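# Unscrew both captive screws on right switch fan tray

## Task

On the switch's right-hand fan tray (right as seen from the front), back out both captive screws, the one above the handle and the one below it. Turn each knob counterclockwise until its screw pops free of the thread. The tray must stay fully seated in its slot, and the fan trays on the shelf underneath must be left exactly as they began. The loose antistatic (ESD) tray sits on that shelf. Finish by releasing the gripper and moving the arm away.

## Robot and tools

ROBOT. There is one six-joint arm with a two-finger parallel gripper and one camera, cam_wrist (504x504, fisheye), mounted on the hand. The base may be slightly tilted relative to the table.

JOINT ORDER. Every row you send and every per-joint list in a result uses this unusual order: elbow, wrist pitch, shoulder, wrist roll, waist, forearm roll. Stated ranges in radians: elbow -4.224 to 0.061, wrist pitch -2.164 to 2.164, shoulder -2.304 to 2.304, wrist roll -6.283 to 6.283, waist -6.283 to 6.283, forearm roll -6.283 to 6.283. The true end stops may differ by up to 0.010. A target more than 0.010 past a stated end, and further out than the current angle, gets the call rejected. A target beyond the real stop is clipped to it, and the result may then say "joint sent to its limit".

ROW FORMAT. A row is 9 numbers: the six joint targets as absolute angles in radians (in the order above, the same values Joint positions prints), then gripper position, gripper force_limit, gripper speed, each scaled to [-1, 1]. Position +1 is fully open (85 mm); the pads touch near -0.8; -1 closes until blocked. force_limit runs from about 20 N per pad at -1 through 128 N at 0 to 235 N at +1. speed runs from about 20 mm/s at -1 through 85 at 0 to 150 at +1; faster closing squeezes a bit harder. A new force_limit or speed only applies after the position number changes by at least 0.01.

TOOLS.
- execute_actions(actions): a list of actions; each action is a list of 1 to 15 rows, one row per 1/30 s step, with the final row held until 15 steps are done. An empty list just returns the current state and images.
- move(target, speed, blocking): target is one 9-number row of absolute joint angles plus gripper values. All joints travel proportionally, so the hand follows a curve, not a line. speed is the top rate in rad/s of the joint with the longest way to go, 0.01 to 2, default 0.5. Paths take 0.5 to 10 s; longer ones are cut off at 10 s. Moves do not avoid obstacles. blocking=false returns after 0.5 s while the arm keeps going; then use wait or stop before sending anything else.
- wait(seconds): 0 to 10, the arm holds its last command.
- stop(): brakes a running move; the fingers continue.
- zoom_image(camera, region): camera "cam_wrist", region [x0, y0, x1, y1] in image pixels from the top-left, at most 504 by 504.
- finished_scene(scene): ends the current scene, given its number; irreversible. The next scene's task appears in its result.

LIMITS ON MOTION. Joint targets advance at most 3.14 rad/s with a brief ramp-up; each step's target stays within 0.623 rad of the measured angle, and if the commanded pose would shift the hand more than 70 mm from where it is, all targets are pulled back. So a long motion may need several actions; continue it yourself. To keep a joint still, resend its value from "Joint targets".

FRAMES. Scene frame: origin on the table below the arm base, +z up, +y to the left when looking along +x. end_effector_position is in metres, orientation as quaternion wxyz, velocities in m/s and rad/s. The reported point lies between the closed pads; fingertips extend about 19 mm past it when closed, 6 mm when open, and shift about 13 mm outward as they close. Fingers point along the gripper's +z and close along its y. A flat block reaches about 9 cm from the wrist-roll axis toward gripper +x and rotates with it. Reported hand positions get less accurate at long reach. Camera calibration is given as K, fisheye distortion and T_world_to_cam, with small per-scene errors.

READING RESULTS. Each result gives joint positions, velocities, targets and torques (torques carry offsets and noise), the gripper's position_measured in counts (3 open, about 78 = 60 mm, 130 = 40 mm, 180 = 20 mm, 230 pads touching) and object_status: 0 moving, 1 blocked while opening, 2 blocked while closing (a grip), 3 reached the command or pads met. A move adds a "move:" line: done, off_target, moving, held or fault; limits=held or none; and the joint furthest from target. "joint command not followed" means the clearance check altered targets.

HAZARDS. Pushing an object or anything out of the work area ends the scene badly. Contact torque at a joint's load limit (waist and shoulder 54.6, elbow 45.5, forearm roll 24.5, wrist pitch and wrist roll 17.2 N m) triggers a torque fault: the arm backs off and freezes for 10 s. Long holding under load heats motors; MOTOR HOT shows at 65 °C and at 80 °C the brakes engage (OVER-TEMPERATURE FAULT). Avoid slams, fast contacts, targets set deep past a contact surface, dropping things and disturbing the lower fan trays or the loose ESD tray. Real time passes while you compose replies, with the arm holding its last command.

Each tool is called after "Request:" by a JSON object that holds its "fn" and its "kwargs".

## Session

Request:
{"fn": "execute_actions", "kwargs": {"actions": []}}

Scene clock: 0.00 s.
end_effector_position=(+0.4758, +0.2110, +0.3700) position_measured=3 object_status=3 end_effector_quat_wxyz=(+0.068, +0.552, +0.805, -0.206) end_effector_velocity=(+0.000, +0.001, +0.000) end_effector_angular_velocity=(+0.001, -0.001, +0.001)
Joint names: [elbow, wrist pitch, shoulder, wrist roll, waist, forearm roll]
Joint positions: [-1.147 -1.099 -0.277  1.967  0.574 -0.324]
Joint velocities: [-0.     0.001  0.     0.     0.001  0.   ]
Joint torques (N m, as the arm reports them, + toward a larger angle): no reading
Joint targets: [-1.147 -1.099 -0.277 1.967 0.574 -0.324]
camera_calibration (this result's frames):
cam_wrist: T_world_to_cam=[[0.923077, 0.291856, -0.250499, -0.401966], [0.383498, -0.748038, 0.541635, -0.190532], [-0.0293033, -0.596036, -0.802423, 0.5837], [0, 0, 0, 1]] pos_world=[0.461219, 0.322697, 0.470881]

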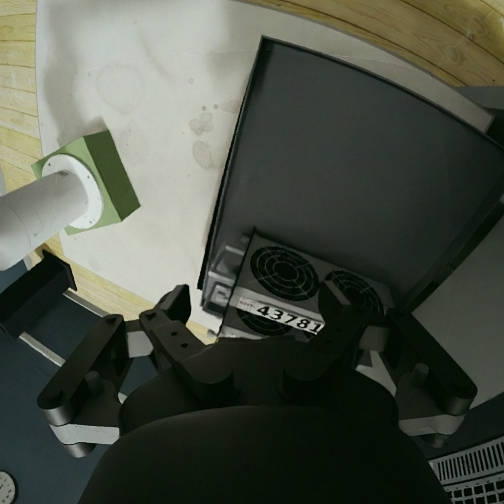

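Request:
{"fn": "move", "kwargs": {"target": [-0.559, -1.151, 0.007, 6.2, -0.344, 2.760, -0.25, -0.3, 0.3], "speed": 2}}

Request:
{"fn": "zoom_image", "kwargs": {"camera": "cam_wrist", "region": [150, 130, 350, 330]}}

Scene clock: 5.17 s.
end_effector_position=(+0.6502, -0.0903, +0.5491) position_measured=160 object_status=3 end_effector_quat_wxyz=(+0.124, +0.696, +0.125, +0.696) end_effector_velocity=(-0.000, -0.001, -0.000) end_effector_angular_velocity=(+0.003, -0.000, -0.003)
Joint names: [elbow, wrist pitch, shoulder, wrist roll, waist, forearm roll]
Joint positions: [-0.559 -1.151  0.007  6.2   -0.344  2.76 ]
Joint velocities: [ 0.     0.     0.     0.002 -0.     0.003]
Joint torques (N m, as the arm reports them, + toward a larger angle): [-26.01  -2.32  16.6    0.16  -0.63   1.65]
Joint targets: [-0.559 -1.151 0.007 6.200 -0.344 2.760]
move: done; limits=none; farthest joint: the waist, 0.000 radians from its target (0.918 radians at the start)
camera_calibration (this result's frames):
cam_wrist: T_world_to_cam=[[0.00123383, -0.944021, 0.329883, -0.2611], [-0.232187, -0.321138, -0.918128, 0.66065], [0.97267, -0.0754616, -0.219585, -0.371559], [0, 0, 0, 1]] pos_world=[0.515121, -0.0623625, 0.611105]

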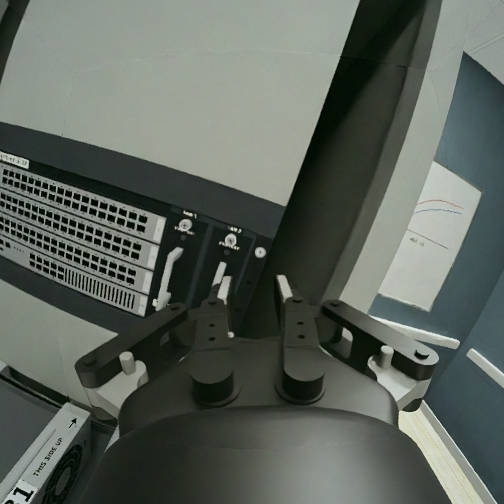

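Region (150, 130, 350, 330) of cam_wrist's 504x504 image, scaled by 2.520, with more detail than that image has.

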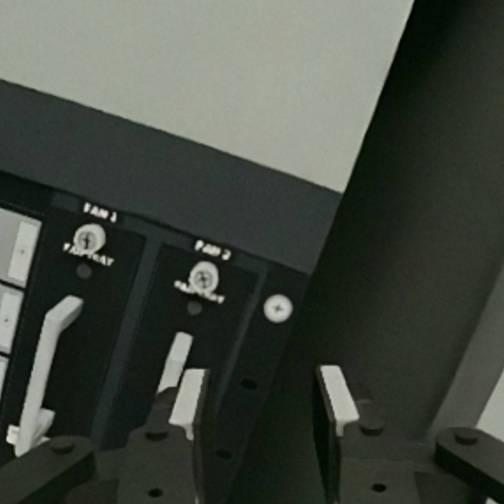

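Request:
{"fn": "move", "kwargs": {"target": [-0.7995, -1.0753, -0.1798, 6.2, -0.2004, 2.9093, -0.25, -0.3, 0.3], "speed": 0.4}}

Request:
{"fn": "zoom_image", "kwargs": {"camera": "cam_wrist", "region": [180, 220, 340, 360]}}

Scene clock: 8.07 s.
end_effector_position=(+0.7498, -0.0597, +0.5491) position_measured=160 object_status=3 end_effector_quat_wxyz=(+0.101, +0.700, +0.101, +0.699) end_effector_velocity=(+0.001, +0.000, +0.001) end_effector_angular_velocity=(+0.002, -0.002, -0.000)
Joint names: [elbow, wrist pitch, shoulder, wrist roll, waist, forearm roll]
Joint positions: [-0.799 -1.075 -0.18   6.2   -0.201  2.909]
Joint velocities: [-0.003 -0.001 -0.002  0.     0.002  0.003]
Joint torques (N m, as the arm reports them, + toward a larger angle): [-26.48  -2.24  20.91   0.13   0.8    1.  ]
Joint targets: [-0.799 -1.075 -0.180 6.200 -0.200 2.909]
move: done; limits=none; farthest joint: the waist, 0.000 radians from its target (0.144 radians at the start)
camera_calibration (this result's frames):
cam_wrist: T_world_to_cam=[[0.000374381, -0.96414, 0.265393, -0.197411], [-0.232745, -0.258189, -0.93764, 0.708432], [0.972538, -0.0614179, -0.224495, -0.462512], [0, 0, 0, 1]] pos_world=[0.614769, -0.035829, 0.612814]

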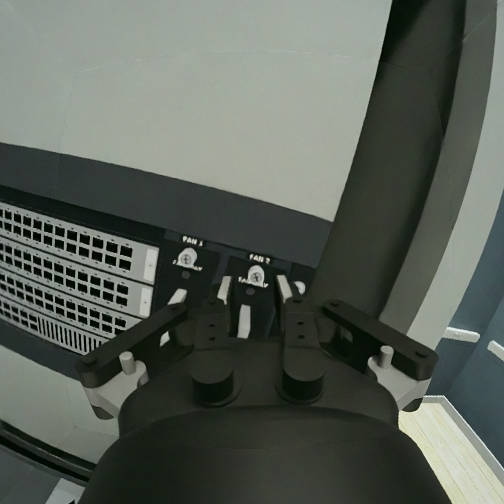

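Region (180, 220, 340, 360) of cam_wrist's 504x504 image, scaled by 3.150, with more detail than that image has; it fills the top 441 rows of this view, and the rest is white.

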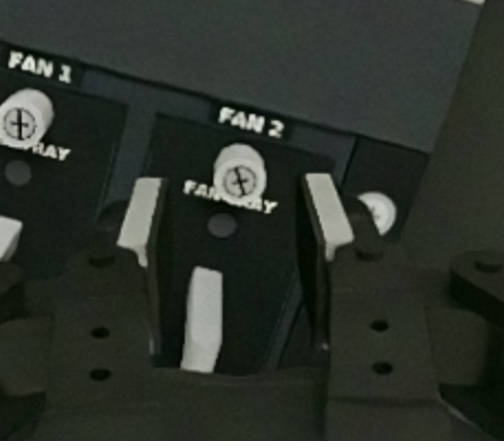

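Request:
{"fn": "move", "kwargs": {"target": [-0.8696, -1.0551, -0.2307, 6.2, -0.1915, 2.9193, -0.38, -0.3, 0], "speed": 0.12}}

Request:
{"fn": "zoom_image", "kwargs": {"camera": "cam_wrist", "region": [190, 230, 330, 360]}}

Scene clock: 10.23 s.
end_effector_position=(+0.7748, -0.0611, +0.5495) position_measured=177 object_status=3 end_effector_quat_wxyz=(+0.101, +0.701, +0.099, +0.699) end_effector_velocity=(+0.000, +0.000, +0.000) end_effector_angular_velocity=(+0.000, -0.000, +0.001)
Joint names: [elbow, wrist pitch, shoulder, wrist roll, waist, forearm roll]
Joint positions: [-0.869 -1.055 -0.231  6.2   -0.192  2.919]
Joint velocities: [-0.001 -0.    -0.001  0.001  0.    -0.001]
Joint torques (N m, as the arm reports them, + toward a larger angle): [-26.05  -2.17  23.1    0.13   1.39   1.61]
Joint targets: [-0.870 -1.055 -0.231 6.200 -0.192 2.919]
move: done; limits=none; farthest joint: the waist, 0.000 radians from its target (0.009 radians at the start)
camera_calibration (this result's frames):
cam_wrist: T_world_to_cam=[[-0.00159959, -0.9647, 0.263347, -0.19621], [-0.233155, -0.255729, -0.938212, 0.715045], [0.972438, -0.0629013, -0.224515, -0.486748], [0, 0, 0, 1]] pos_world=[0.639735, -0.0370425, 0.613252]

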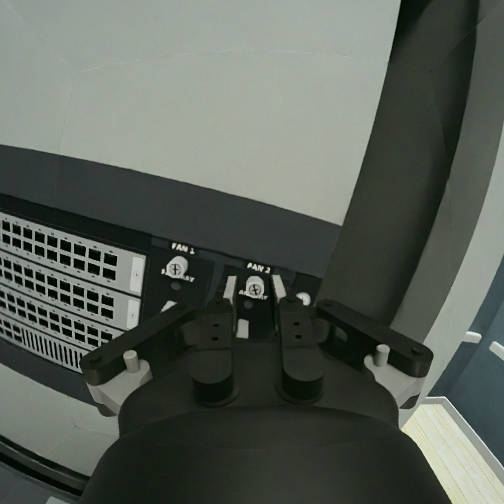

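Region (190, 230, 330, 360) of cam_wrist's 504x504 image, scaled by 3.600, with more detail than that image has; it fills the top 468 rows of this view, and the rest is white.

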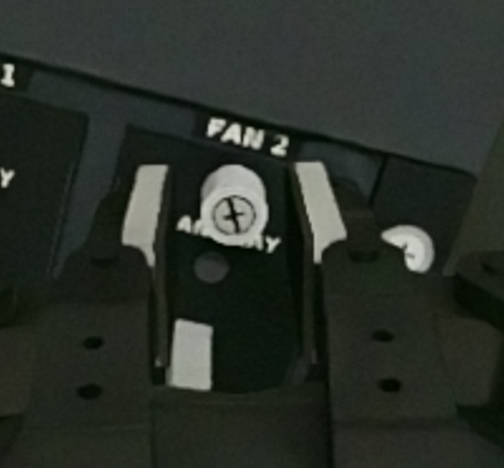

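Request:
{"fn": "execute_actions", "kwargs": {"actions": [[[-0.8696, -1.0551, -0.2307, 4.63, -0.1915, 2.9193, -0.38, -0.3, 0]], [[-0.8696, -1.0551, -0.2307, 4.63, -0.1915, 2.9193, -0.38, -0.3, 0]]]}}

Request:
{"fn": "zoom_image", "kwargs": {"camera": "cam_wrist", "region": [190, 230, 330, 360]}}

Scene clock: 11.83 s.
end_effector_position=(+0.7748, -0.0611, +0.5495) position_measured=177 object_status=3 end_effector_quat_wxyz=(+0.565, +0.426, +0.565, +0.424) end_effector_velocity=(-0.000, -0.000, +0.000) end_effector_angular_velocity=(-0.024, -0.001, +0.000)
Joint names: [elbow, wrist pitch, shoulder, wrist roll, waist, forearm roll]
Joint positions: [-0.87  -1.055 -0.231  4.632 -0.192  2.919]
Joint velocities: [-0.    -0.001  0.    -0.023 -0.001 -0.001]
Joint torques (N m, as the arm reports them, + toward a larger angle): [-26.65  -2.34  24.93   0.07  -0.17   1.32]
Joint targets: [-0.870 -1.055 -0.231 4.630 -0.192 2.919]
camera_calibration (this result's frames):
cam_wrist: T_world_to_cam=[[0.00164175, 0.260433, 0.96549, -0.509722], [-0.232976, -0.938824, 0.253636, 0.0183513], [0.972481, -0.225352, 0.0591333, -0.652624], [0, 0, 0, 1]] pos_world=[0.639777, 0.00290697, 0.526069]

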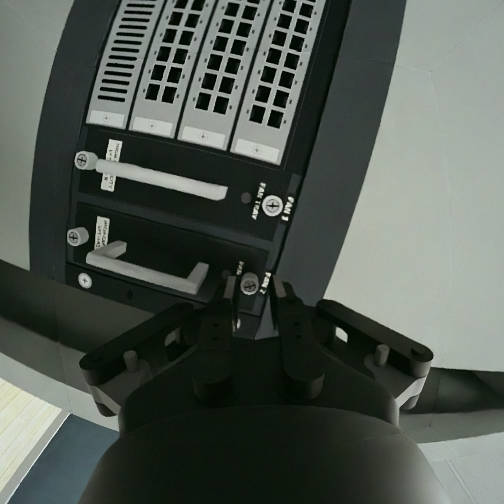

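Region (190, 230, 330, 360) of cam_wrist's 504x504 image, scaled by 3.600, with more detail than that image has; it fills the top 468 rows of this view, and the rest is white.

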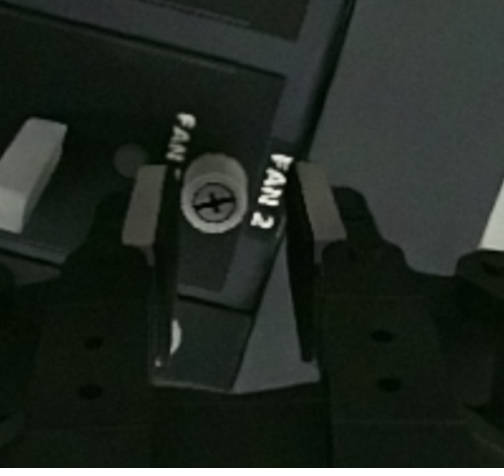

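Request:
{"fn": "move", "kwargs": {"target": [-0.8904, -1.0552, -0.2515, 4.63, -0.1895, 2.9225, -0.38, -0.3, 0], "speed": 0.05}}

Request:
{"fn": "zoom_image", "kwargs": {"camera": "cam_wrist", "region": [190, 230, 330, 360]}}

Scene clock: 13.73 s.
end_effector_position=(+0.7824, -0.0620, +0.5469) position_measured=177 object_status=3 end_effector_quat_wxyz=(+0.565, +0.426, +0.565, +0.424) end_effector_velocity=(+0.001, +0.001, -0.000) end_effector_angular_velocity=(-0.000, +0.000, +0.001)
Joint names: [elbow, wrist pitch, shoulder, wrist roll, waist, forearm roll]
Joint positions: [-0.89  -1.055 -0.251  4.63  -0.19   2.922]
Joint velocities: [-0.001 -0.    -0.001  0.     0.001 -0.001]
Joint torques (N m, as the arm reports them, + toward a larger angle): [-27.08  -2.17  25.85   0.24   0.06   0.39]
Joint targets: [-0.890 -1.055 -0.251 4.630 -0.190 2.922]
move: done; limits=none; farthest joint: the waist, 0.000 radians from its target (0.002 radians at the start)
camera_calibration (this result's frames):
cam_wrist: T_world_to_cam=[[0.00131531, 0.260849, 0.965379, -0.506636], [-0.233786, -0.938547, 0.253918, 0.0203492], [0.972287, -0.226026, 0.0597483, -0.660303], [0, 0, 0, 1]] pos_world=[0.647428, 0.00200877, 0.523381]

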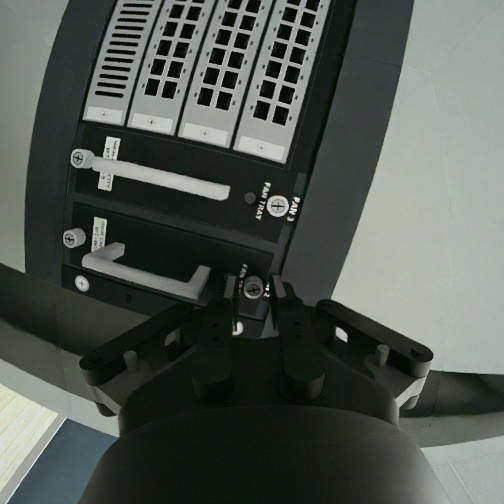

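Region (190, 230, 330, 360) of cam_wrist's 504x504 image, scaled by 3.600, with more detail than that image has; it fills the top 468 rows of this view, and the rest is white.

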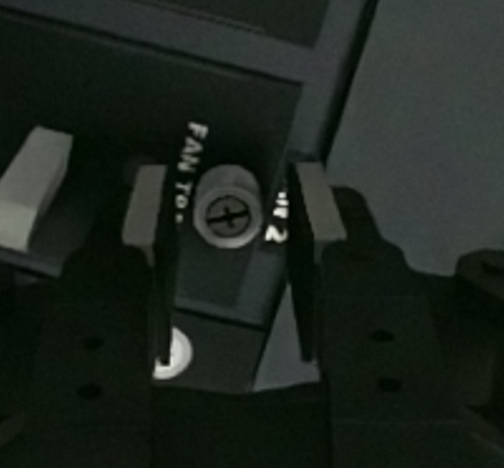

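Request:
{"fn": "execute_actions", "kwargs": {"actions": [[[-0.9032, -1.0526, -0.2614, 6.25, -0.1875, 2.9243, -0.38, -0.3, 0]], [[-0.9032, -1.0526, -0.2614, 6.25, -0.1875, 2.9243, -0.38, -0.3, 0]]]}}

Request:
{"fn": "zoom_image", "kwargs": {"camera": "cam_wrist", "region": [190, 230, 330, 360]}}

Scene clock: 15.20 s.
end_effector_position=(+0.7870, -0.0619, +0.5466) position_measured=177 object_status=3 end_effector_quat_wxyz=(+0.083, +0.702, +0.082, +0.702) end_effector_velocity=(+0.000, +0.001, -0.000) end_effector_angular_velocity=(+0.029, -0.001, +0.001)
Joint names: [elbow, wrist pitch, shoulder, wrist roll, waist, forearm roll]
Joint positions: [-0.903 -1.053 -0.261  6.247 -0.188  2.924]
Joint velocities: [ 0.    -0.001 -0.     0.028  0.001  0.001]
Joint torques (N m, as the arm reports them, + toward a larger angle): [-27.54  -2.45  24.39   0.26   0.36   1.52]
Joint targets: [-0.903 -1.053 -0.261 6.250 -0.188 2.924]
camera_calibration (this result's frames):
cam_wrist: T_world_to_cam=[[-0.00241005, -0.97659, 0.215095, -0.170013], [-0.232257, -0.208667, -0.950008, 0.723604], [0.972651, -0.0522468, -0.226317, -0.497906], [0, 0, 0, 1]] pos_world=[0.651941, -0.0410551, 0.611314]

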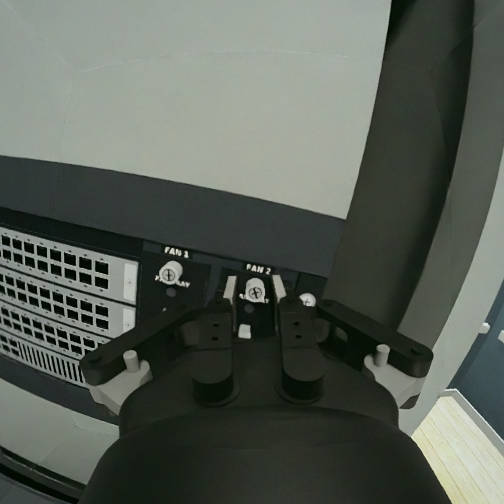

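Region (190, 230, 330, 360) of cam_wrist's 504x504 image, scaled by 3.600, with more detail than that image has; it fills the top 468 rows of this view, and the rest is white.

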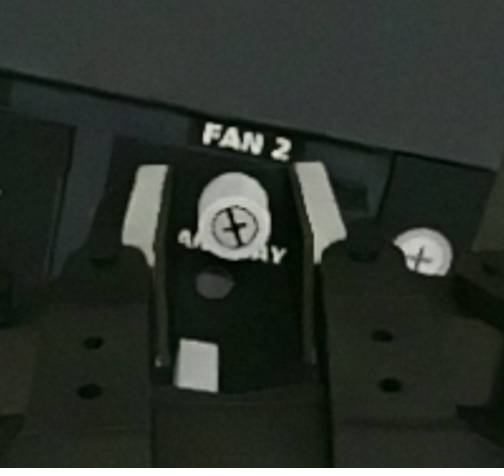

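Request:
{"fn": "execute_actions", "kwargs": {"actions": [[[-0.9032, -1.0526, -0.2614, 6.25, -0.1882, 2.9243, -0.38, -0.3, 0], [-0.9032, -1.0526, -0.2614, 6.25, -0.1882, 2.9243, -0.38, -0.3, 0], [-0.9032, -1.0526, -0.2614, 6.25, -0.1882, 2.9243, -0.38, -0.3, 0], [-0.9032, -1.0526, -0.2614, 6.25, -0.1882, 2.9243, -0.38, -0.3, 0], [-0.9032, -1.0526, -0.2614, 6.25, -0.1882, 2.9243, -0.38, -0.3, 0], [-0.9032, -1.0526, -0.2614, 6.25, -0.1882, 2.9243, -1, -0.3, -0.3]], [[-0.90268, -1.05274, -0.26103, 4.85, -0.18828, 2.92423, -1, -0.3, -0.3]], [[-0.90216, -1.05288, -0.26066, 3.45, -0.18836, 2.92416, -1, -0.3, -0.3]], [[-0.90216, -1.05288, -0.26066, 3.45, -0.18836, 2.92416, -1, -0.3, -0.3]]]}}

Scene clock: 18.07 s.
end_effector_position=(+0.7866, -0.0625, +0.5464) position_measured=205 object_status=2 end_effector_quat_wxyz=(+0.706, +0.040, +0.706, +0.038) end_effector_velocity=(+0.000, +0.001, +0.000) end_effector_angular_velocity=(-0.011, -0.001, +0.002)
Joint names: [elbow, wrist pitch, shoulder, wrist roll, waist, forearm roll]
Joint positions: [-0.902 -1.053 -0.261  3.451 -0.188  2.924]
Joint velocities: [-0.    -0.     0.    -0.011  0.001 -0.001]
Joint torques (N m, as the arm reports them, + toward a larger angle): [-31.31  -2.92  26.92   0.01  -3.98   3.1 ]
Joint targets: [-0.902 -1.053 -0.261 3.450 -0.188 2.924]
camera_calibration (this result's frames):
cam_wrist: T_world_to_cam=[[0.00320901, 0.991744, 0.12819, -0.00446254], [-0.23124, -0.12398, 0.964965, -0.318615], [0.972891, -0.0327392, 0.228933, -0.745251], [0, 0, 0, 1]] pos_world=[0.651386, -0.0594751, 0.478637]

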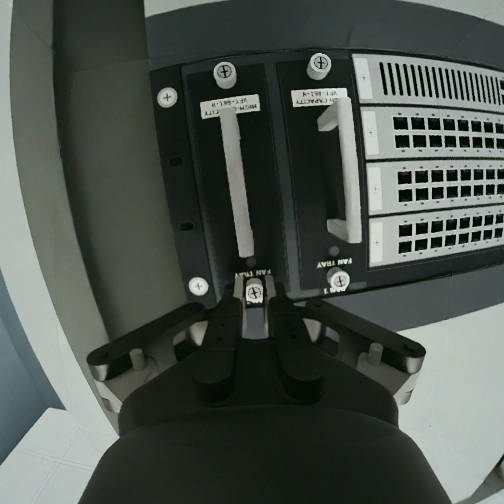

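Request:
{"fn": "execute_actions", "kwargs": {"actions": [[[-0.90164, -1.05302, -0.26029, 2.05, -0.18844, 2.92409, -1, -0.3, -0.3]], [[-0.90112, -1.05316, -0.25992, 0.65, -0.18852, 2.92402, -1, -0.3, -0.3]], [[-0.9006, -1.0533, -0.25955, -0.75, -0.1886, 2.92395, -1, -0.3, -0.3]], [[-0.90008, -1.05344, -0.25918, -2.15, -0.18868, 2.92388, -1, -0.3, -0.3]], [[-0.89956, -1.05358, -0.25881, -3.55, -0.18876, 2.92381, -1, -0.3, -0.3]], [[-0.89904, -1.05372, -0.25844, -4.95, -0.18884, 2.92374, -1, -0.3, -0.3]], [[-0.89852, -1.05386, -0.25807, -6.25, -0.18892, 2.92367, -1, -0.3, -0.3]], [[-0.89852, -1.05386, -0.25807, -6.25, -0.18892, 2.92367, -1, -0.3, -0.3], [-0.89852, -1.05386, -0.25807, -6.25, -0.18892, 2.92367, -1, -0.3, -0.3], [-0.89852, -1.05386, -0.25807, -6.25, -0.18892, 2.92367, -1, -0.3, -0.3], [-0.89852, -1.05386, -0.25807, -6.25, -0.18892, 2.92367, -1, -0.3, -0.3], [-0.89852, -1.05386, -0.25807, -6.25, -0.18892, 2.92367, -1, -0.3, -0.3], [-0.89852, -1.05386, -0.25807, -6.25, -0.18892, 2.92367, -1, -0.3, -0.3], [-0.89852, -1.05386, -0.25807, -6.25, -0.18892, 2.92367, -1, -0.3, -0.3], [-0.89852, -1.05386, -0.25807, -6.25, -0.18892, 2.92367, -1, -0.3, -0.3], [-0.89852, -1.05386, -0.25807, -6.25, -0.18892, 2.92367, -1, -0.3, -0.3], [-0.89852, -1.05386, -0.25807, -6.25, -0.18892, 2.92367, -0.38, -0.3, 0.3]], [[-0.89852, -1.05386, -0.25807, 6.25, -0.18892, 2.92367, -0.38, -0.3, 0.3]], [[-0.89852, -1.05386, -0.25807, 6.25, -0.18892, 2.92367, -0.38, -0.3, 0.3]], [[-0.89852, -1.05386, -0.25807, 6.25, -0.18892, 2.92367, -0.38, -0.3, 0.3]], [[-0.89852, -1.05386, -0.25807, 6.25, -0.18892, 2.92367, -0.38, -0.3, 0.3]], [[-0.89852, -1.05386, -0.25807, 6.25, -0.18892, 2.92367, -0.38, -0.3, 0.3]], [[-0.89852, -1.05386, -0.25807, 6.25, -0.18892, 2.92367, -0.38, -0.3, 0.3]], [[-0.89852, -1.05386, -0.25807, 6.25, -0.18892, 2.92367, -0.38, -0.3, 0.3]], [[-0.89852, -1.05386, -0.25807, 6.25, -0.18892, 2.92367, -0.38, -0.3, 0.3]], [[-0.89852, -1.05386, -0.25807, 6.25, -0.18892, 2.92367, -0.38, -0.3, 0.3]], [[-0.89852, -1.05386, -0.25807, 6.25, -0.18892, 2.92367, -0.38, -0.3, 0.3]]]}}

Request:
{"fn": "zoom_image", "kwargs": {"camera": "cam_wrist", "region": [190, 230, 330, 360]}}

Scene clock: 28.10 s.
end_effector_position=(+0.7853, -0.0625, +0.5466) position_measured=177 object_status=3 end_effector_quat_wxyz=(+0.083, +0.703, +0.081, +0.702) end_effector_velocity=(-0.000, -0.001, -0.000) end_effector_angular_velocity=(+0.003, +0.000, -0.001)
Joint names: [elbow, wrist pitch, shoulder, wrist roll, waist, forearm roll]
Joint positions: [-0.899 -1.054 -0.258  6.25  -0.189  2.924]
Joint velocities: [ 0.    -0.    -0.     0.003 -0.001  0.   ]
Joint torques (N m, as the arm reports them, + toward a larger angle): [-26.86  -2.08  24.17   0.08   0.88   1.05]
Joint targets: [-0.899 -1.054 -0.258 6.250 -0.189 2.924]
camera_calibration (this result's frames):
cam_wrist: T_world_to_cam=[[-0.0031164, -0.977055, 0.212964, -0.168871], [-0.232497, -0.206421, -0.95044, 0.723673], [0.972592, -0.0524753, -0.226519, -0.496134], [0, 0, 0, 1]] pos_world=[0.650261, -0.04165, 0.611387]

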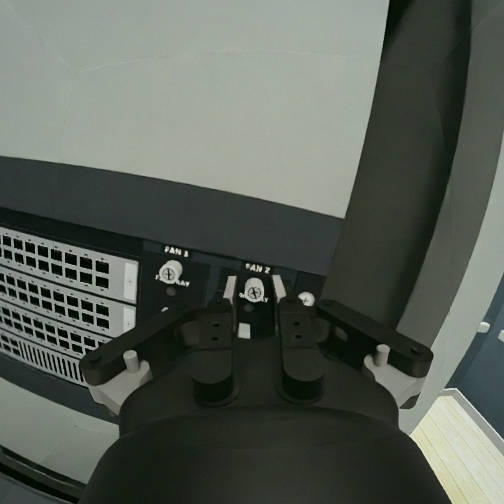

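Region (190, 230, 330, 360) of cam_wrist's 504x504 image, scaled by 3.600, with more detail than that image has; it fills the top 468 rows of this view, and the rest is white.

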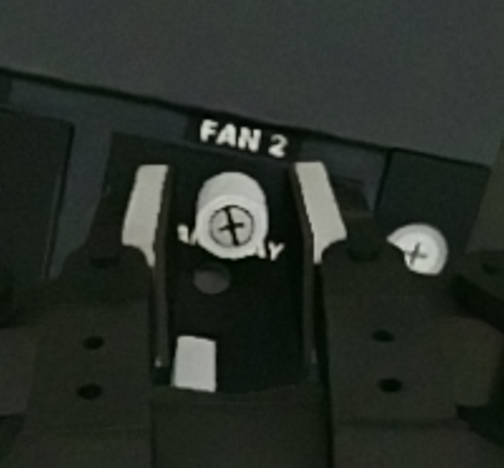

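Request:
{"fn": "execute_actions", "kwargs": {"actions": [[[-0.89852, -1.05386, -0.25807, 6.25, -0.18892, 2.92367, -1, -0.3, -0.3]], [[-0.898, -1.054, -0.2577, 4.85, -0.189, 2.9236, -1, -0.3, -0.3]], [[-0.89748, -1.05414, -0.25733, 3.45, -0.18908, 2.92353, -1, -0.3, -0.3]], [[-0.89696, -1.05428, -0.25696, 2.05, -0.18916, 2.92346, -1, -0.3, -0.3]], [[-0.89644, -1.05442, -0.25659, 0.65, -0.18924, 2.92339, -1, -0.3, -0.3]], [[-0.89592, -1.05456, -0.25622, -0.75, -0.18932, 2.92332, -1, -0.3, -0.3]], [[-0.8954, -1.0547, -0.25585, -2.15, -0.1894, 2.92325, -1, -0.3, -0.3]], [[-0.89488, -1.05484, -0.25548, -3.55, -0.18948, 2.92318, -1, -0.3, -0.3]], [[-0.89488, -1.05484, -0.25548, -3.55, -0.18948, 2.92318, -1, -0.3, -0.3], [-0.89488, -1.05484, -0.25548, -3.55, -0.18948, 2.92318, -1, -0.3, -0.3], [-0.89488, -1.05484, -0.25548, -3.55, -0.18948, 2.92318, -1, -0.3, -0.3], [-0.89488, -1.05484, -0.25548, -3.55, -0.18948, 2.92318, -1, -0.3, -0.3], [-0.89488, -1.05484, -0.25548, -3.55, -0.18948, 2.92318, -1, -0.3, -0.3], [-0.89488, -1.05484, -0.25548, -3.55, -0.18948, 2.92318, -1, -0.3, -0.3], [-0.89488, -1.05484, -0.25548, -3.55, -0.18948, 2.92318, -1, -0.3, -0.3], [-0.89488, -1.05484, -0.25548, -3.55, -0.18948, 2.92318, -1, -0.3, -0.3], [-0.89488, -1.05484, -0.25548, -3.55, -0.18948, 2.92318, -0.38, -0.3, 0.3]]]}}

Request:
{"fn": "execute_actions", "kwargs": {"actions": []}}

Request:
{"fn": "zoom_image", "kwargs": {"camera": "cam_wrist", "region": [190, 230, 330, 360]}}

Scene clock: 33.77 s.
end_effector_position=(+0.7841, -0.0628, +0.5472) position_measured=179 object_status=0 end_effector_quat_wxyz=(+0.675, -0.210, +0.675, -0.212) end_effector_velocity=(-0.000, +0.002, -0.003) end_effector_angular_velocity=(-0.011, +0.007, +0.003)
Joint names: [elbow, wrist pitch, shoulder, wrist roll, waist, forearm roll]
Joint positions: [-0.895 -1.056 -0.255 -3.549 -0.19   2.924]
Joint velocities: [ 0.002  0.003 -0.002 -0.01   0.002 -0.002]
Joint torques (N m, as the arm reports them, + toward a larger angle): [-26.6   -2.15  26.28   0.14   0.     1.31]
Joint targets: [-0.895 -1.055 -0.255 -3.550 -0.189 2.923]
camera_calibration (this result's frames):
cam_wrist: T_world_to_cam=[[0.00354429, 0.831707, -0.555203, 0.359401], [-0.230296, 0.540962, 0.808903, -0.193571], [0.973114, 0.124994, 0.193456, -0.713842], [0, 0, 0, 1]] pos_world=[0.648797, -0.104976, 0.494218]

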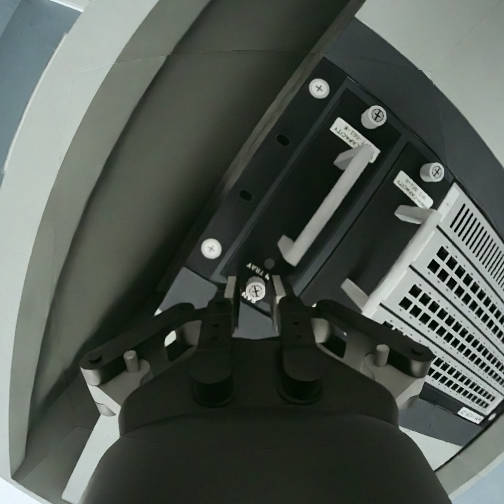

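Scene clock: 33.77 s.
end_effector_position=(+0.7841, -0.0628, +0.5472) position_measured=179 object_status=0 end_effector_quat_wxyz=(+0.675, -0.210, +0.675, -0.212) end_effector_velocity=(-0.000, +0.002, -0.003) end_effector_angular_velocity=(-0.011, +0.007, +0.003)
Joint names: [elbow, wrist pitch, shoulder, wrist roll, waist, forearm roll]
Joint positions: [-0.895 -1.056 -0.255 -3.549 -0.19   2.924]
Joint velocities: [ 0.002  0.003 -0.002 -0.01   0.002 -0.002]
Joint torques (N m, as the arm reports them, + toward a larger angle): [-26.6   -2.15  26.28   0.14   0.     1.31]
Joint targets: [-0.895 -1.055 -0.255 -3.550 -0.189 2.923]
camera_calibration (this result's frames):
cam_wrist: T_world_to_cam=[[0.00354429, 0.831707, -0.555203, 0.359401], [-0.230296, 0.540962, 0.808903, -0.193571], [0.973114, 0.124994, 0.193456, -0.713842], [0, 0, 0, 1]] pos_world=[0.648797, -0.104976, 0.494218]

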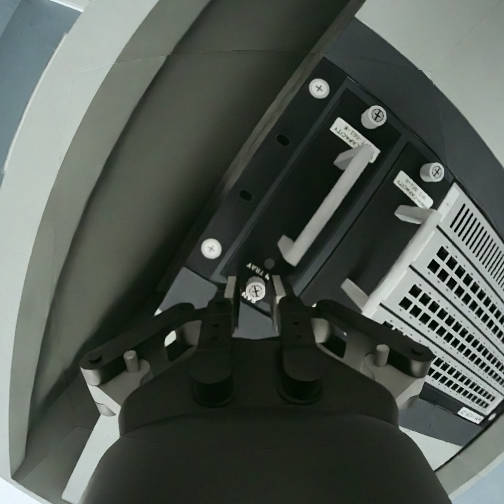

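Region (190, 230, 330, 360) of cam_wrist's 504x504 image, scaled by 3.600, with more detail than that image has; it fills the top 468 rows of this view, and the rest is white.

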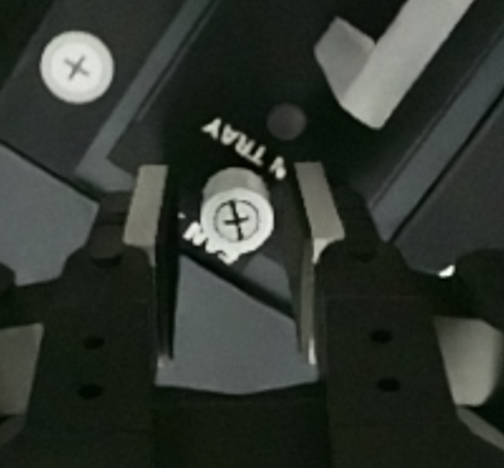

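I'll re-check the current state first.

Request:
{"fn": "execute_actions", "kwargs": {"actions": []}}

Scene clock: 35.30 s.
end_effector_position=(+0.7840, -0.0625, +0.5465) position_measured=177 object_status=3 end_effector_quat_wxyz=(+0.674, -0.210, +0.675, -0.212) end_effector_velocity=(+0.000, -0.001, -0.000) end_effector_angular_velocity=(+0.001, +0.000, -0.001)
Joint names: [elbow, wrist pitch, shoulder, wrist roll, waist, forearm roll]
Joint positions: [-0.895 -1.055 -0.255 -3.55  -0.189  2.923]
Joint velocities: [-0.     0.    -0.     0.001 -0.001  0.   ]
Joint torques (N m, as the arm reports them, + toward a larger angle): [-26.07  -2.18  24.53  -0.01   2.05   0.99]
Joint targets: [-0.895 -1.055 -0.255 -3.550 -0.189 2.923]
camera_calibration (this result's frames):
cam_wrist: T_world_to_cam=[[0.00235891, 0.831124, -0.556082, 0.360187], [-0.229334, 0.541713, 0.808674, -0.193783], [0.973345, 0.125621, 0.191883, -0.713027], [0, 0, 0, 1]] pos_world=[0.64873, -0.104814, 0.493818]

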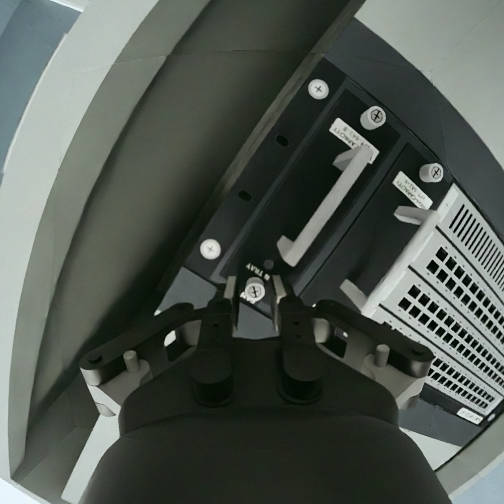

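Request:
{"fn": "zoom_image", "kwargs": {"camera": "cam_wrist", "region": [190, 230, 330, 360]}}

Region (190, 230, 330, 360) of cam_wrist's 504x504 image, scaled by 3.600, with more detail than that image has; it fills the top 468 rows of this view, and the rest is white.

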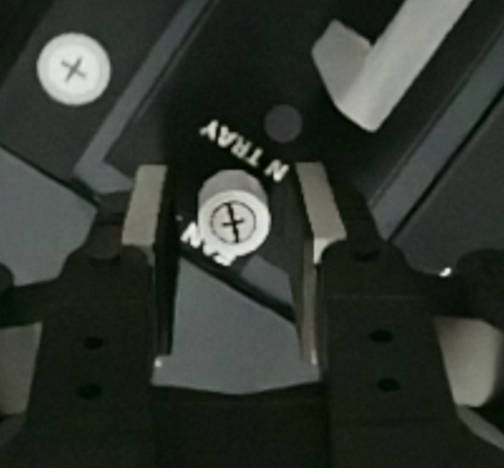

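The knob hasn't sprung yet, so I'll regrip and keep turning.

Request:
{"fn": "execute_actions", "kwargs": {"actions": [[[-0.89488, -1.05484, -0.25548, -3.55, -0.18948, 2.92318, -1, -0.3, -0.3]], [[-0.89488, -1.05484, -0.25548, -3.55, -0.18948, 2.92318, -1, -0.3, -0.3]], [[-0.89436, -1.05498, -0.25511, -4.95, -0.18956, 2.92311, -1, -0.3, -0.3]], [[-0.89384, -1.05512, -0.25474, -6.25, -0.18964, 2.92304, -1, -0.3, -0.3]], [[-0.89384, -1.05512, -0.25474, -6.25, -0.18964, 2.92304, -1, -0.3, -0.3]], [[-0.89384, -1.05512, -0.25474, -6.25, -0.18964, 2.92304, -0.38, -0.3, 0]], [[-0.89384, -1.05512, -0.25474, -6.25, -0.18964, 2.92304, -0.38, -0.3, 0]]]}}

Request:
{"fn": "zoom_image", "kwargs": {"camera": "cam_wrist", "region": [190, 230, 330, 360]}}

Scene clock: 39.37 s.
end_effector_position=(+0.7837, -0.0625, +0.5465) position_measured=177 object_status=3 end_effector_quat_wxyz=(+0.060, +0.705, +0.057, +0.704) end_effector_velocity=(-0.000, -0.001, +0.000) end_effector_angular_velocity=(-0.001, -0.001, -0.001)
Joint names: [elbow, wrist pitch, shoulder, wrist roll, waist, forearm roll]
Joint positions: [-0.894 -1.055 -0.255 -6.25  -0.19   2.923]
Joint velocities: [ 0.    -0.001 -0.    -0.    -0.001 -0.001]
Joint torques (N m, as the arm reports them, + toward a larger angle): [-27.39  -2.12  25.63   0.23  -1.45   1.2 ]
Joint targets: [-0.894 -1.055 -0.255 -6.250 -0.190 2.923]
camera_calibration (this result's frames):
cam_wrist: T_world_to_cam=[[-0.00320688, -0.989048, 0.147561, -0.133844], [-0.23244, -0.142783, -0.962073, 0.733549], [0.972605, -0.0373843, -0.229436, -0.492018], [0, 0, 0, 1]] pos_world=[0.648616, -0.0460333, 0.612591]

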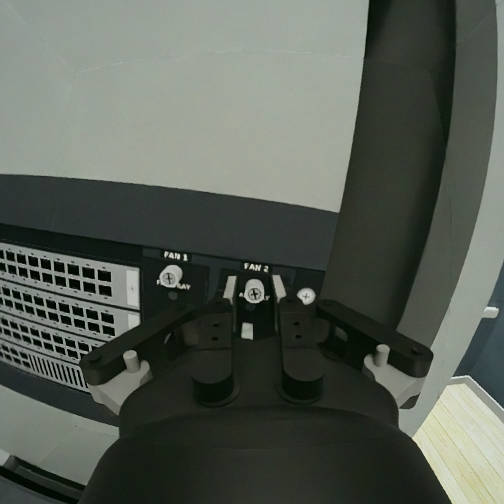

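Region (190, 230, 330, 360) of cam_wrist's 504x504 image, scaled by 3.600, with more detail than that image has; it fills the top 468 rows of this view, and the rest is white.

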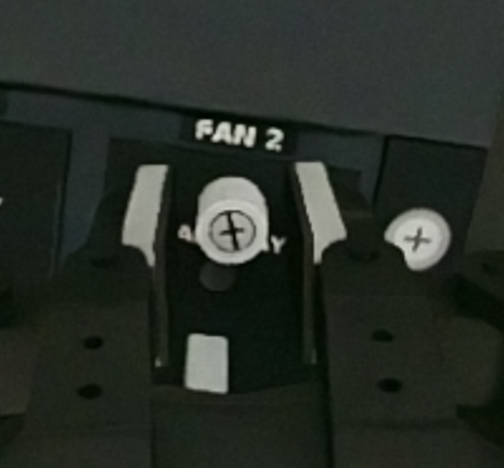

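The top screw's knob has now sprung out (it sits visibly further forward than before). I'll back off and start unwinding the wrist for the bottom screw.

Request:
{"fn": "execute_actions", "kwargs": {"actions": [[[-0.8265, -1.0741, -0.2052, -4.85, -0.2024, 2.9090, -0.38, -0.3, 0]], [[-0.75907, -1.09311, -0.15562, -3.45, -0.21507, 2.89498, -0.38, -0.3, 0]], [[-0.75907, -1.09311, -0.15562, -3.2, -0.21507, 2.89498, -0.38, -0.3, 0]]]}}

Scene clock: 49.43 s.
end_effector_position=(+0.7350, -0.0631, +0.5465) position_measured=177 object_status=3 end_effector_quat_wxyz=(+0.700, -0.095, +0.701, -0.095) end_effector_velocity=(-0.000, -0.001, -0.000) end_effector_angular_velocity=(+0.035, +0.000, -0.001)
Joint names: [elbow, wrist pitch, shoulder, wrist roll, waist, forearm roll]
Joint positions: [-0.759 -1.093 -0.156 -3.203 -0.215  2.895]
Joint velocities: [ 0.     0.     0.     0.035 -0.001 -0.   ]
Joint torques (N m, as the arm reports them, + toward a larger angle): [-27.07  -2.19  22.74  -0.07   0.1    1.05]
Joint targets: [-0.759 -1.093 -0.156 -3.200 -0.215 2.895]
camera_calibration (this result's frames):
cam_wrist: T_world_to_cam=[[-0.000584434, 0.968449, -0.24921, 0.2039], [-0.230273, 0.242382, 0.942457, -0.296028], [0.973126, 0.057937, 0.222866, -0.686253], [0, 0, 0, 1]] pos_world=[0.599763, -0.0859554, 0.48275]

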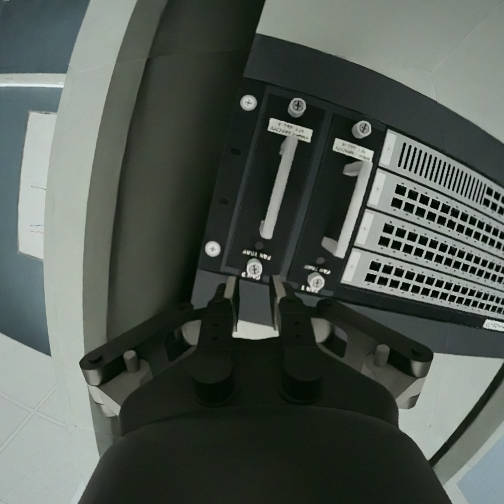

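Request:
{"fn": "zoom_image", "kwargs": {"camera": "cam_wrist", "region": [200, 70, 400, 300]}}

Region (200, 70, 400, 300) of cam_wrist's 504x504 image, scaled by 2.191, with more detail than that image has; it fills the left 438 columns of this view, and the rest is white.

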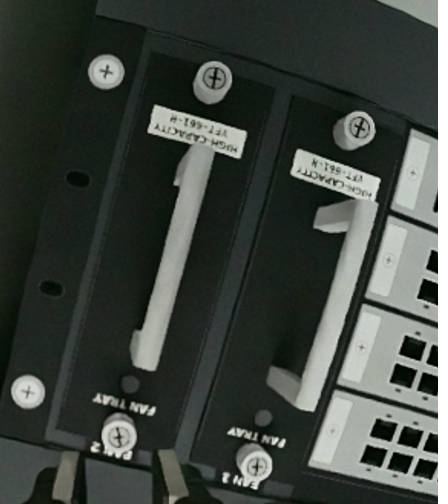

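The FAN 2 top knob now sticks out further than FAN 1's, which confirms it has sprung. The shelf under this side is clear, so I'll move down to the bottom screw.

Request:
{"fn": "execute_actions", "kwargs": {"actions": [[[-0.75669, -1.19759, -0.26119, -1.8, -0.20518, 2.91329, -0.38, -0.3, 0]], [[-0.75432, -1.30207, -0.36675, -0.4, -0.19529, 2.93161, -0.38, -0.3, 0]], [[-0.75194, -1.40655, -0.47232, 1.0, -0.18540, 2.94992, -0.38, -0.3, 0]], [[-0.80758, -1.37903, -0.50040, 2.4, -0.17756, 2.95688, -0.38, -0.3, 0]], [[-0.86322, -1.35150, -0.52847, 3.8, -0.16971, 2.96384, -0.38, -0.3, 0]], [[-0.86322, -1.35150, -0.52847, 4.7, -0.16971, 2.96384, -0.38, -0.3, 0]], [[-0.86322, -1.35150, -0.52847, 4.7, -0.16971, 2.96384, -0.38, -0.3, 0]]]}}

Request:
{"fn": "zoom_image", "kwargs": {"camera": "cam_wrist", "region": [190, 230, 330, 360]}}

Scene clock: 55.10 s.
end_effector_position=(+0.7750, -0.0629, +0.4049) position_measured=177 object_status=3 end_effector_quat_wxyz=(+0.533, +0.464, +0.534, +0.464) end_effector_velocity=(+0.000, +0.001, +0.000) end_effector_angular_velocity=(+0.002, +0.000, +0.001)
Joint names: [elbow, wrist pitch, shoulder, wrist roll, waist, forearm roll]
Joint positions: [-0.863 -1.351 -0.528  4.7   -0.17   2.964]
Joint velocities: [-0.     0.     0.     0.002  0.001 -0.001]
Joint torques (N m, as the arm reports them, + toward a larger angle): [-20.27  -2.22  28.23   0.14   0.01   1.8 ]
Joint targets: [-0.863 -1.351 -0.528 4.700 -0.170 2.964]
camera_calibration (this result's frames):
cam_wrist: T_world_to_cam=[[0.00128052, 0.121183, 0.992629, -0.389154], [-0.231139, -0.965715, 0.118195, 0.10508], [0.97292, -0.229587, 0.0267735, -0.632183], [0, 0, 0, 1]] pos_world=[0.63985, 0.00349558, 0.390791]

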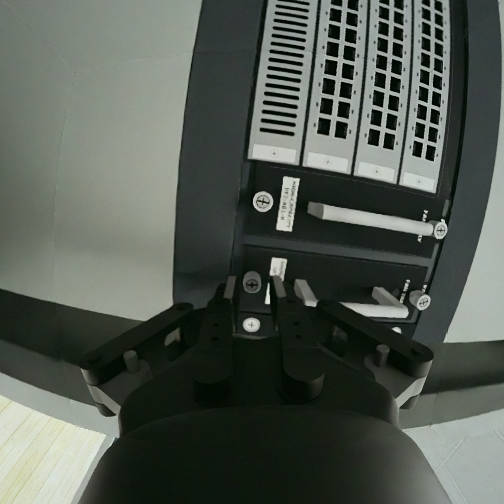

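Region (190, 230, 330, 360) of cam_wrist's 504x504 image, scaled by 3.600, with more detail than that image has; it fills the top 468 rows of this view, and the rest is white.

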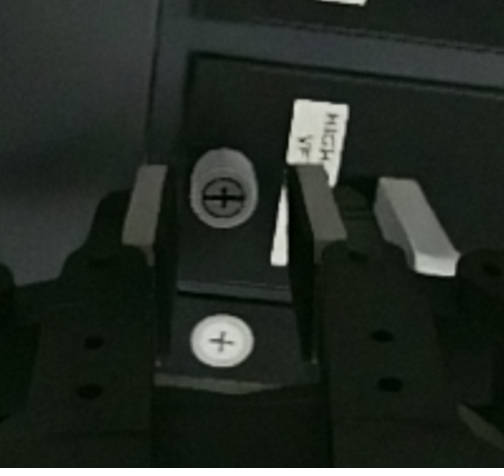

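Request:
{"fn": "execute_actions", "kwargs": {"actions": [[[-0.89795, -1.33701, -0.54875, 4.7, -0.16526, 2.96780, -0.38, -0.3, 0]], [[-0.89795, -1.33701, -0.54875, 4.7, -0.16526, 2.96780, -0.38, -0.3, 0]]]}}

Request:
{"fn": "zoom_image", "kwargs": {"camera": "cam_wrist", "region": [190, 230, 330, 360]}}

Scene clock: 56.40 s.
end_effector_position=(+0.7870, -0.0629, +0.4036) position_measured=177 object_status=3 end_effector_quat_wxyz=(+0.533, +0.464, +0.534, +0.464) end_effector_velocity=(+0.000, -0.000, +0.000) end_effector_angular_velocity=(-0.000, -0.000, +0.000)
Joint names: [elbow, wrist pitch, shoulder, wrist roll, waist, forearm roll]
Joint positions: [-0.898 -1.337 -0.549  4.7   -0.165  2.968]
Joint velocities: [-0.    -0.    -0.     0.    -0.001 -0.001]
Joint torques (N m, as the arm reports them, + toward a larger angle): [-21.62  -2.29  30.1    0.17  -0.09   0.35]
Joint targets: [-0.898 -1.337 -0.549 4.700 -0.165 2.968]
camera_calibration (this result's frames):
cam_wrist: T_world_to_cam=[[0.00128205, 0.122046, 0.992524, -0.387785], [-0.231149, -0.965609, 0.119035, 0.107681], [0.972918, -0.229573, 0.0269729, -0.643885], [0, 0, 0, 1]] pos_world=[0.651835, 0.00348633, 0.389435]

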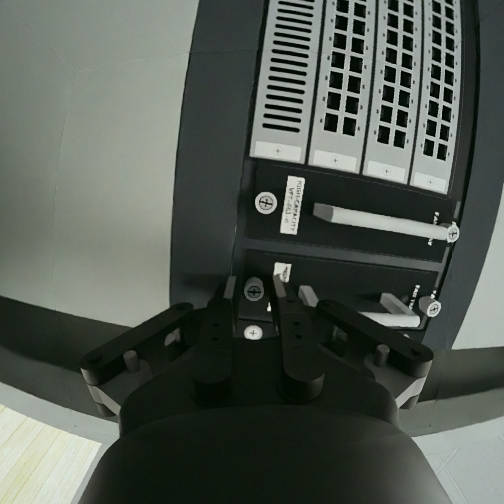

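Region (190, 230, 330, 360) of cam_wrist's 504x504 image, scaled by 3.600, with more detail than that image has; it fills the top 468 rows of this view, and the rest is white.

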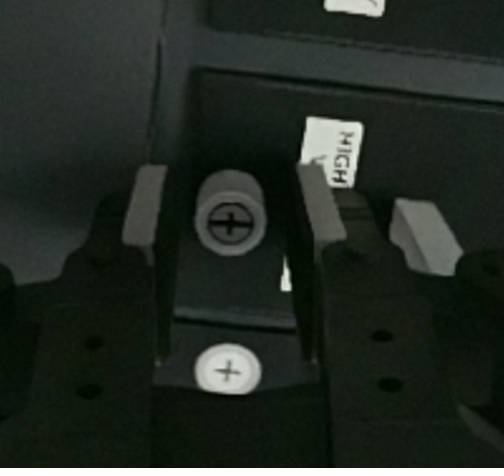

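The height is centred. I'll rotate to the start orientation and check the side-to-side centring.

Request:
{"fn": "execute_actions", "kwargs": {"actions": [[[-0.89795, -1.33701, -0.54875, 6.25, -0.16526, 2.96780, -0.38, -0.3, 0]], [[-0.89795, -1.33701, -0.54875, 6.25, -0.16526, 2.96780, -0.38, -0.3, 0]]]}}

Request:
{"fn": "zoom_image", "kwargs": {"camera": "cam_wrist", "region": [190, 230, 330, 360]}}

Scene clock: 57.60 s.
end_effector_position=(+0.7870, -0.0629, +0.4036) position_measured=177 object_status=3 end_effector_quat_wxyz=(+0.057, +0.705, +0.057, +0.704) end_effector_velocity=(-0.000, -0.001, +0.000) end_effector_angular_velocity=(+0.021, -0.001, -0.001)
Joint names: [elbow, wrist pitch, shoulder, wrist roll, waist, forearm roll]
Joint positions: [-0.898 -1.337 -0.549  6.248 -0.165  2.968]
Joint velocities: [ 0.    -0.001 -0.     0.021 -0.001 -0.   ]
Joint torques (N m, as the arm reports them, + toward a larger angle): [-21.23  -2.26  29.04   0.14   0.43   1.52]
Joint targets: [-0.898 -1.337 -0.549 6.250 -0.165 2.968]
camera_calibration (this result's frames):
cam_wrist: T_world_to_cam=[[0.000308168, -0.989475, 0.144703, -0.114705], [-0.232783, -0.140798, -0.962283, 0.597251], [0.972529, -0.0333877, -0.230376, -0.527379], [0, 0, 0, 1]] pos_world=[0.651956, -0.0470141, 0.469827]

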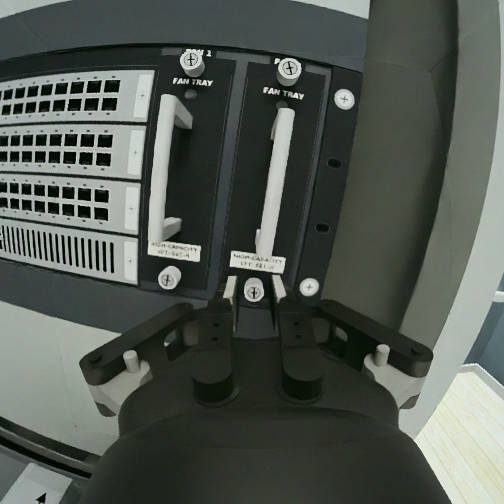

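Region (190, 230, 330, 360) of cam_wrist's 504x504 image, scaled by 3.600, with more detail than that image has; it fills the top 468 rows of this view, and the rest is white.

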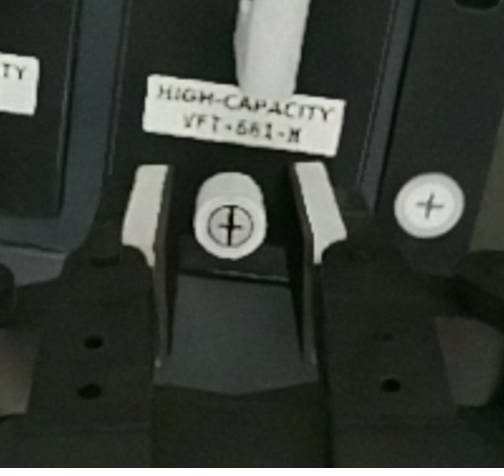

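Nearly centred; I'll apply a small 0.4 mm side correction and grip the knob.

Request:
{"fn": "execute_actions", "kwargs": {"actions": [[[-0.89795, -1.33701, -0.54875, 6.25, -0.16474, 2.96780, -0.38, -0.3, 0], [-0.89795, -1.33701, -0.54875, 6.25, -0.16474, 2.96780, -0.38, -0.3, 0], [-0.89795, -1.33701, -0.54875, 6.25, -0.16474, 2.96780, -0.38, -0.3, 0], [-0.89795, -1.33701, -0.54875, 6.25, -0.16474, 2.96780, -0.38, -0.3, 0], [-0.89795, -1.33701, -0.54875, 6.25, -0.16474, 2.96780, -0.38, -0.3, 0], [-0.89795, -1.33701, -0.54875, 6.25, -0.16474, 2.96780, -0.38, -0.3, 0], [-0.89795, -1.33701, -0.54875, 6.25, -0.16474, 2.96780, -1, -0.3, -0.3]], [[-0.89795, -1.33701, -0.54875, 6.25, -0.16474, 2.96780, -1, -0.3, -0.3]]]}}

Scene clock: 59.60 s.
end_effector_position=(+0.7870, -0.0625, +0.4036) position_measured=205 object_status=2 end_effector_quat_wxyz=(+0.056, +0.705, +0.057, +0.704) end_effector_velocity=(+0.000, +0.000, -0.000) end_effector_angular_velocity=(-0.000, +0.002, +0.000)
Joint names: [elbow, wrist pitch, shoulder, wrist roll, waist, forearm roll]
Joint positions: [-0.898 -1.337 -0.549  6.25  -0.165  2.968]
Joint velocities: [-0.     0.001 -0.    -0.     0.    -0.001]
Joint torques (N m, as the arm reports them, + toward a larger angle): [-23.47  -1.75  29.45  -0.07   1.33   0.42]
Joint targets: [-0.898 -1.337 -0.549 6.250 -0.165 2.968]
camera_calibration (this result's frames):
cam_wrist: T_world_to_cam=[[0.000733245, -0.989785, 0.142566, -0.113847], [-0.232671, -0.138822, -0.962597, 0.597431], [0.972555, -0.0324652, -0.230396, -0.527309], [0, 0, 0, 1]] pos_world=[0.651926, -0.046867, 0.469826]

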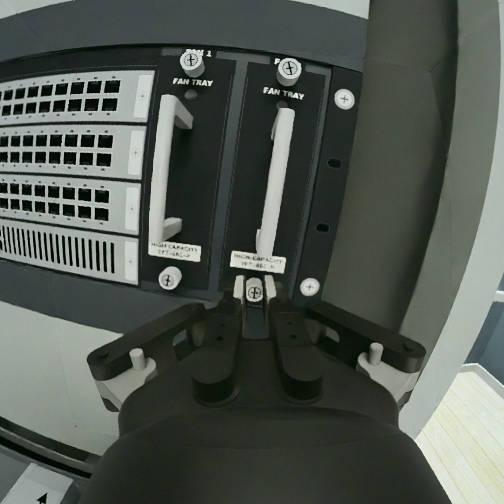

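The knob is gripped (status 2). I'll run the first full counterclockwise sweep.

Request:
{"fn": "execute_actions", "kwargs": {"actions": [[[-0.89745, -1.33726, -0.54850, 4.85, -0.16480, 2.96775, -1, -0.3, -0.3]], [[-0.89695, -1.33751, -0.54825, 3.45, -0.16486, 2.96770, -1, -0.3, -0.3]], [[-0.89645, -1.33776, -0.54800, 2.05, -0.16492, 2.96765, -1, -0.3, -0.3]], [[-0.89595, -1.33801, -0.54775, 0.65, -0.16498, 2.96760, -1, -0.3, -0.3]], [[-0.89545, -1.33826, -0.54750, -0.75, -0.16504, 2.96755, -1, -0.3, -0.3]], [[-0.89495, -1.33851, -0.54725, -2.15, -0.16510, 2.96750, -1, -0.3, -0.3]], [[-0.89445, -1.33876, -0.54700, -3.55, -0.16516, 2.96745, -1, -0.3, -0.3]], [[-0.89395, -1.33901, -0.54675, -4.95, -0.16522, 2.96740, -1, -0.3, -0.3]], [[-0.89345, -1.33926, -0.54650, -6.25, -0.16528, 2.96735, -1, -0.3, -0.3]], [[-0.89345, -1.33926, -0.54650, -6.25, -0.16528, 2.96735, -1, -0.3, -0.3]]]}}

Request:
{"fn": "zoom_image", "kwargs": {"camera": "cam_wrist", "region": [190, 230, 330, 360]}}

Scene clock: 65.03 s.
end_effector_position=(+0.7855, -0.0624, +0.4037) position_measured=205 object_status=2 end_effector_quat_wxyz=(+0.033, +0.707, +0.033, +0.706) end_effector_velocity=(-0.000, +0.000, -0.001) end_effector_angular_velocity=(-0.007, +0.001, -0.000)
Joint names: [elbow, wrist pitch, shoulder, wrist roll, waist, forearm roll]
Joint positions: [-0.893 -1.34  -0.546 -6.249 -0.165  2.967]
Joint velocities: [ 0.     0.001 -0.    -0.007  0.     0.   ]
Joint torques (N m, as the arm reports them, + toward a larger angle): [-20.09  -2.53  29.38  -0.01   4.22   0.61]
Joint targets: [-0.893 -1.339 -0.546 -6.250 -0.165 2.967]
camera_calibration (this result's frames):
cam_wrist: T_world_to_cam=[[0.000792165, -0.997131, 0.0756968, -0.0872986], [-0.232508, -0.0738059, -0.96979, 0.604013], [0.972594, -0.0168319, -0.2319, -0.524275], [0, 0, 0, 1]] pos_world=[0.650414, -0.0512928, 0.470795]

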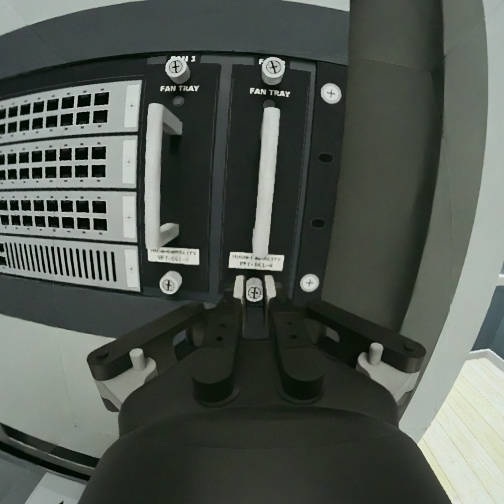

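Region (190, 230, 330, 360) of cam_wrist's 504x504 image, scaled by 3.600, with more detail than that image has; it fills the top 468 rows of this view, and the rest is white.

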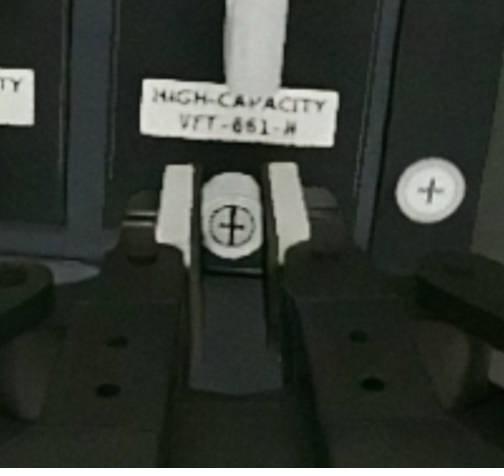

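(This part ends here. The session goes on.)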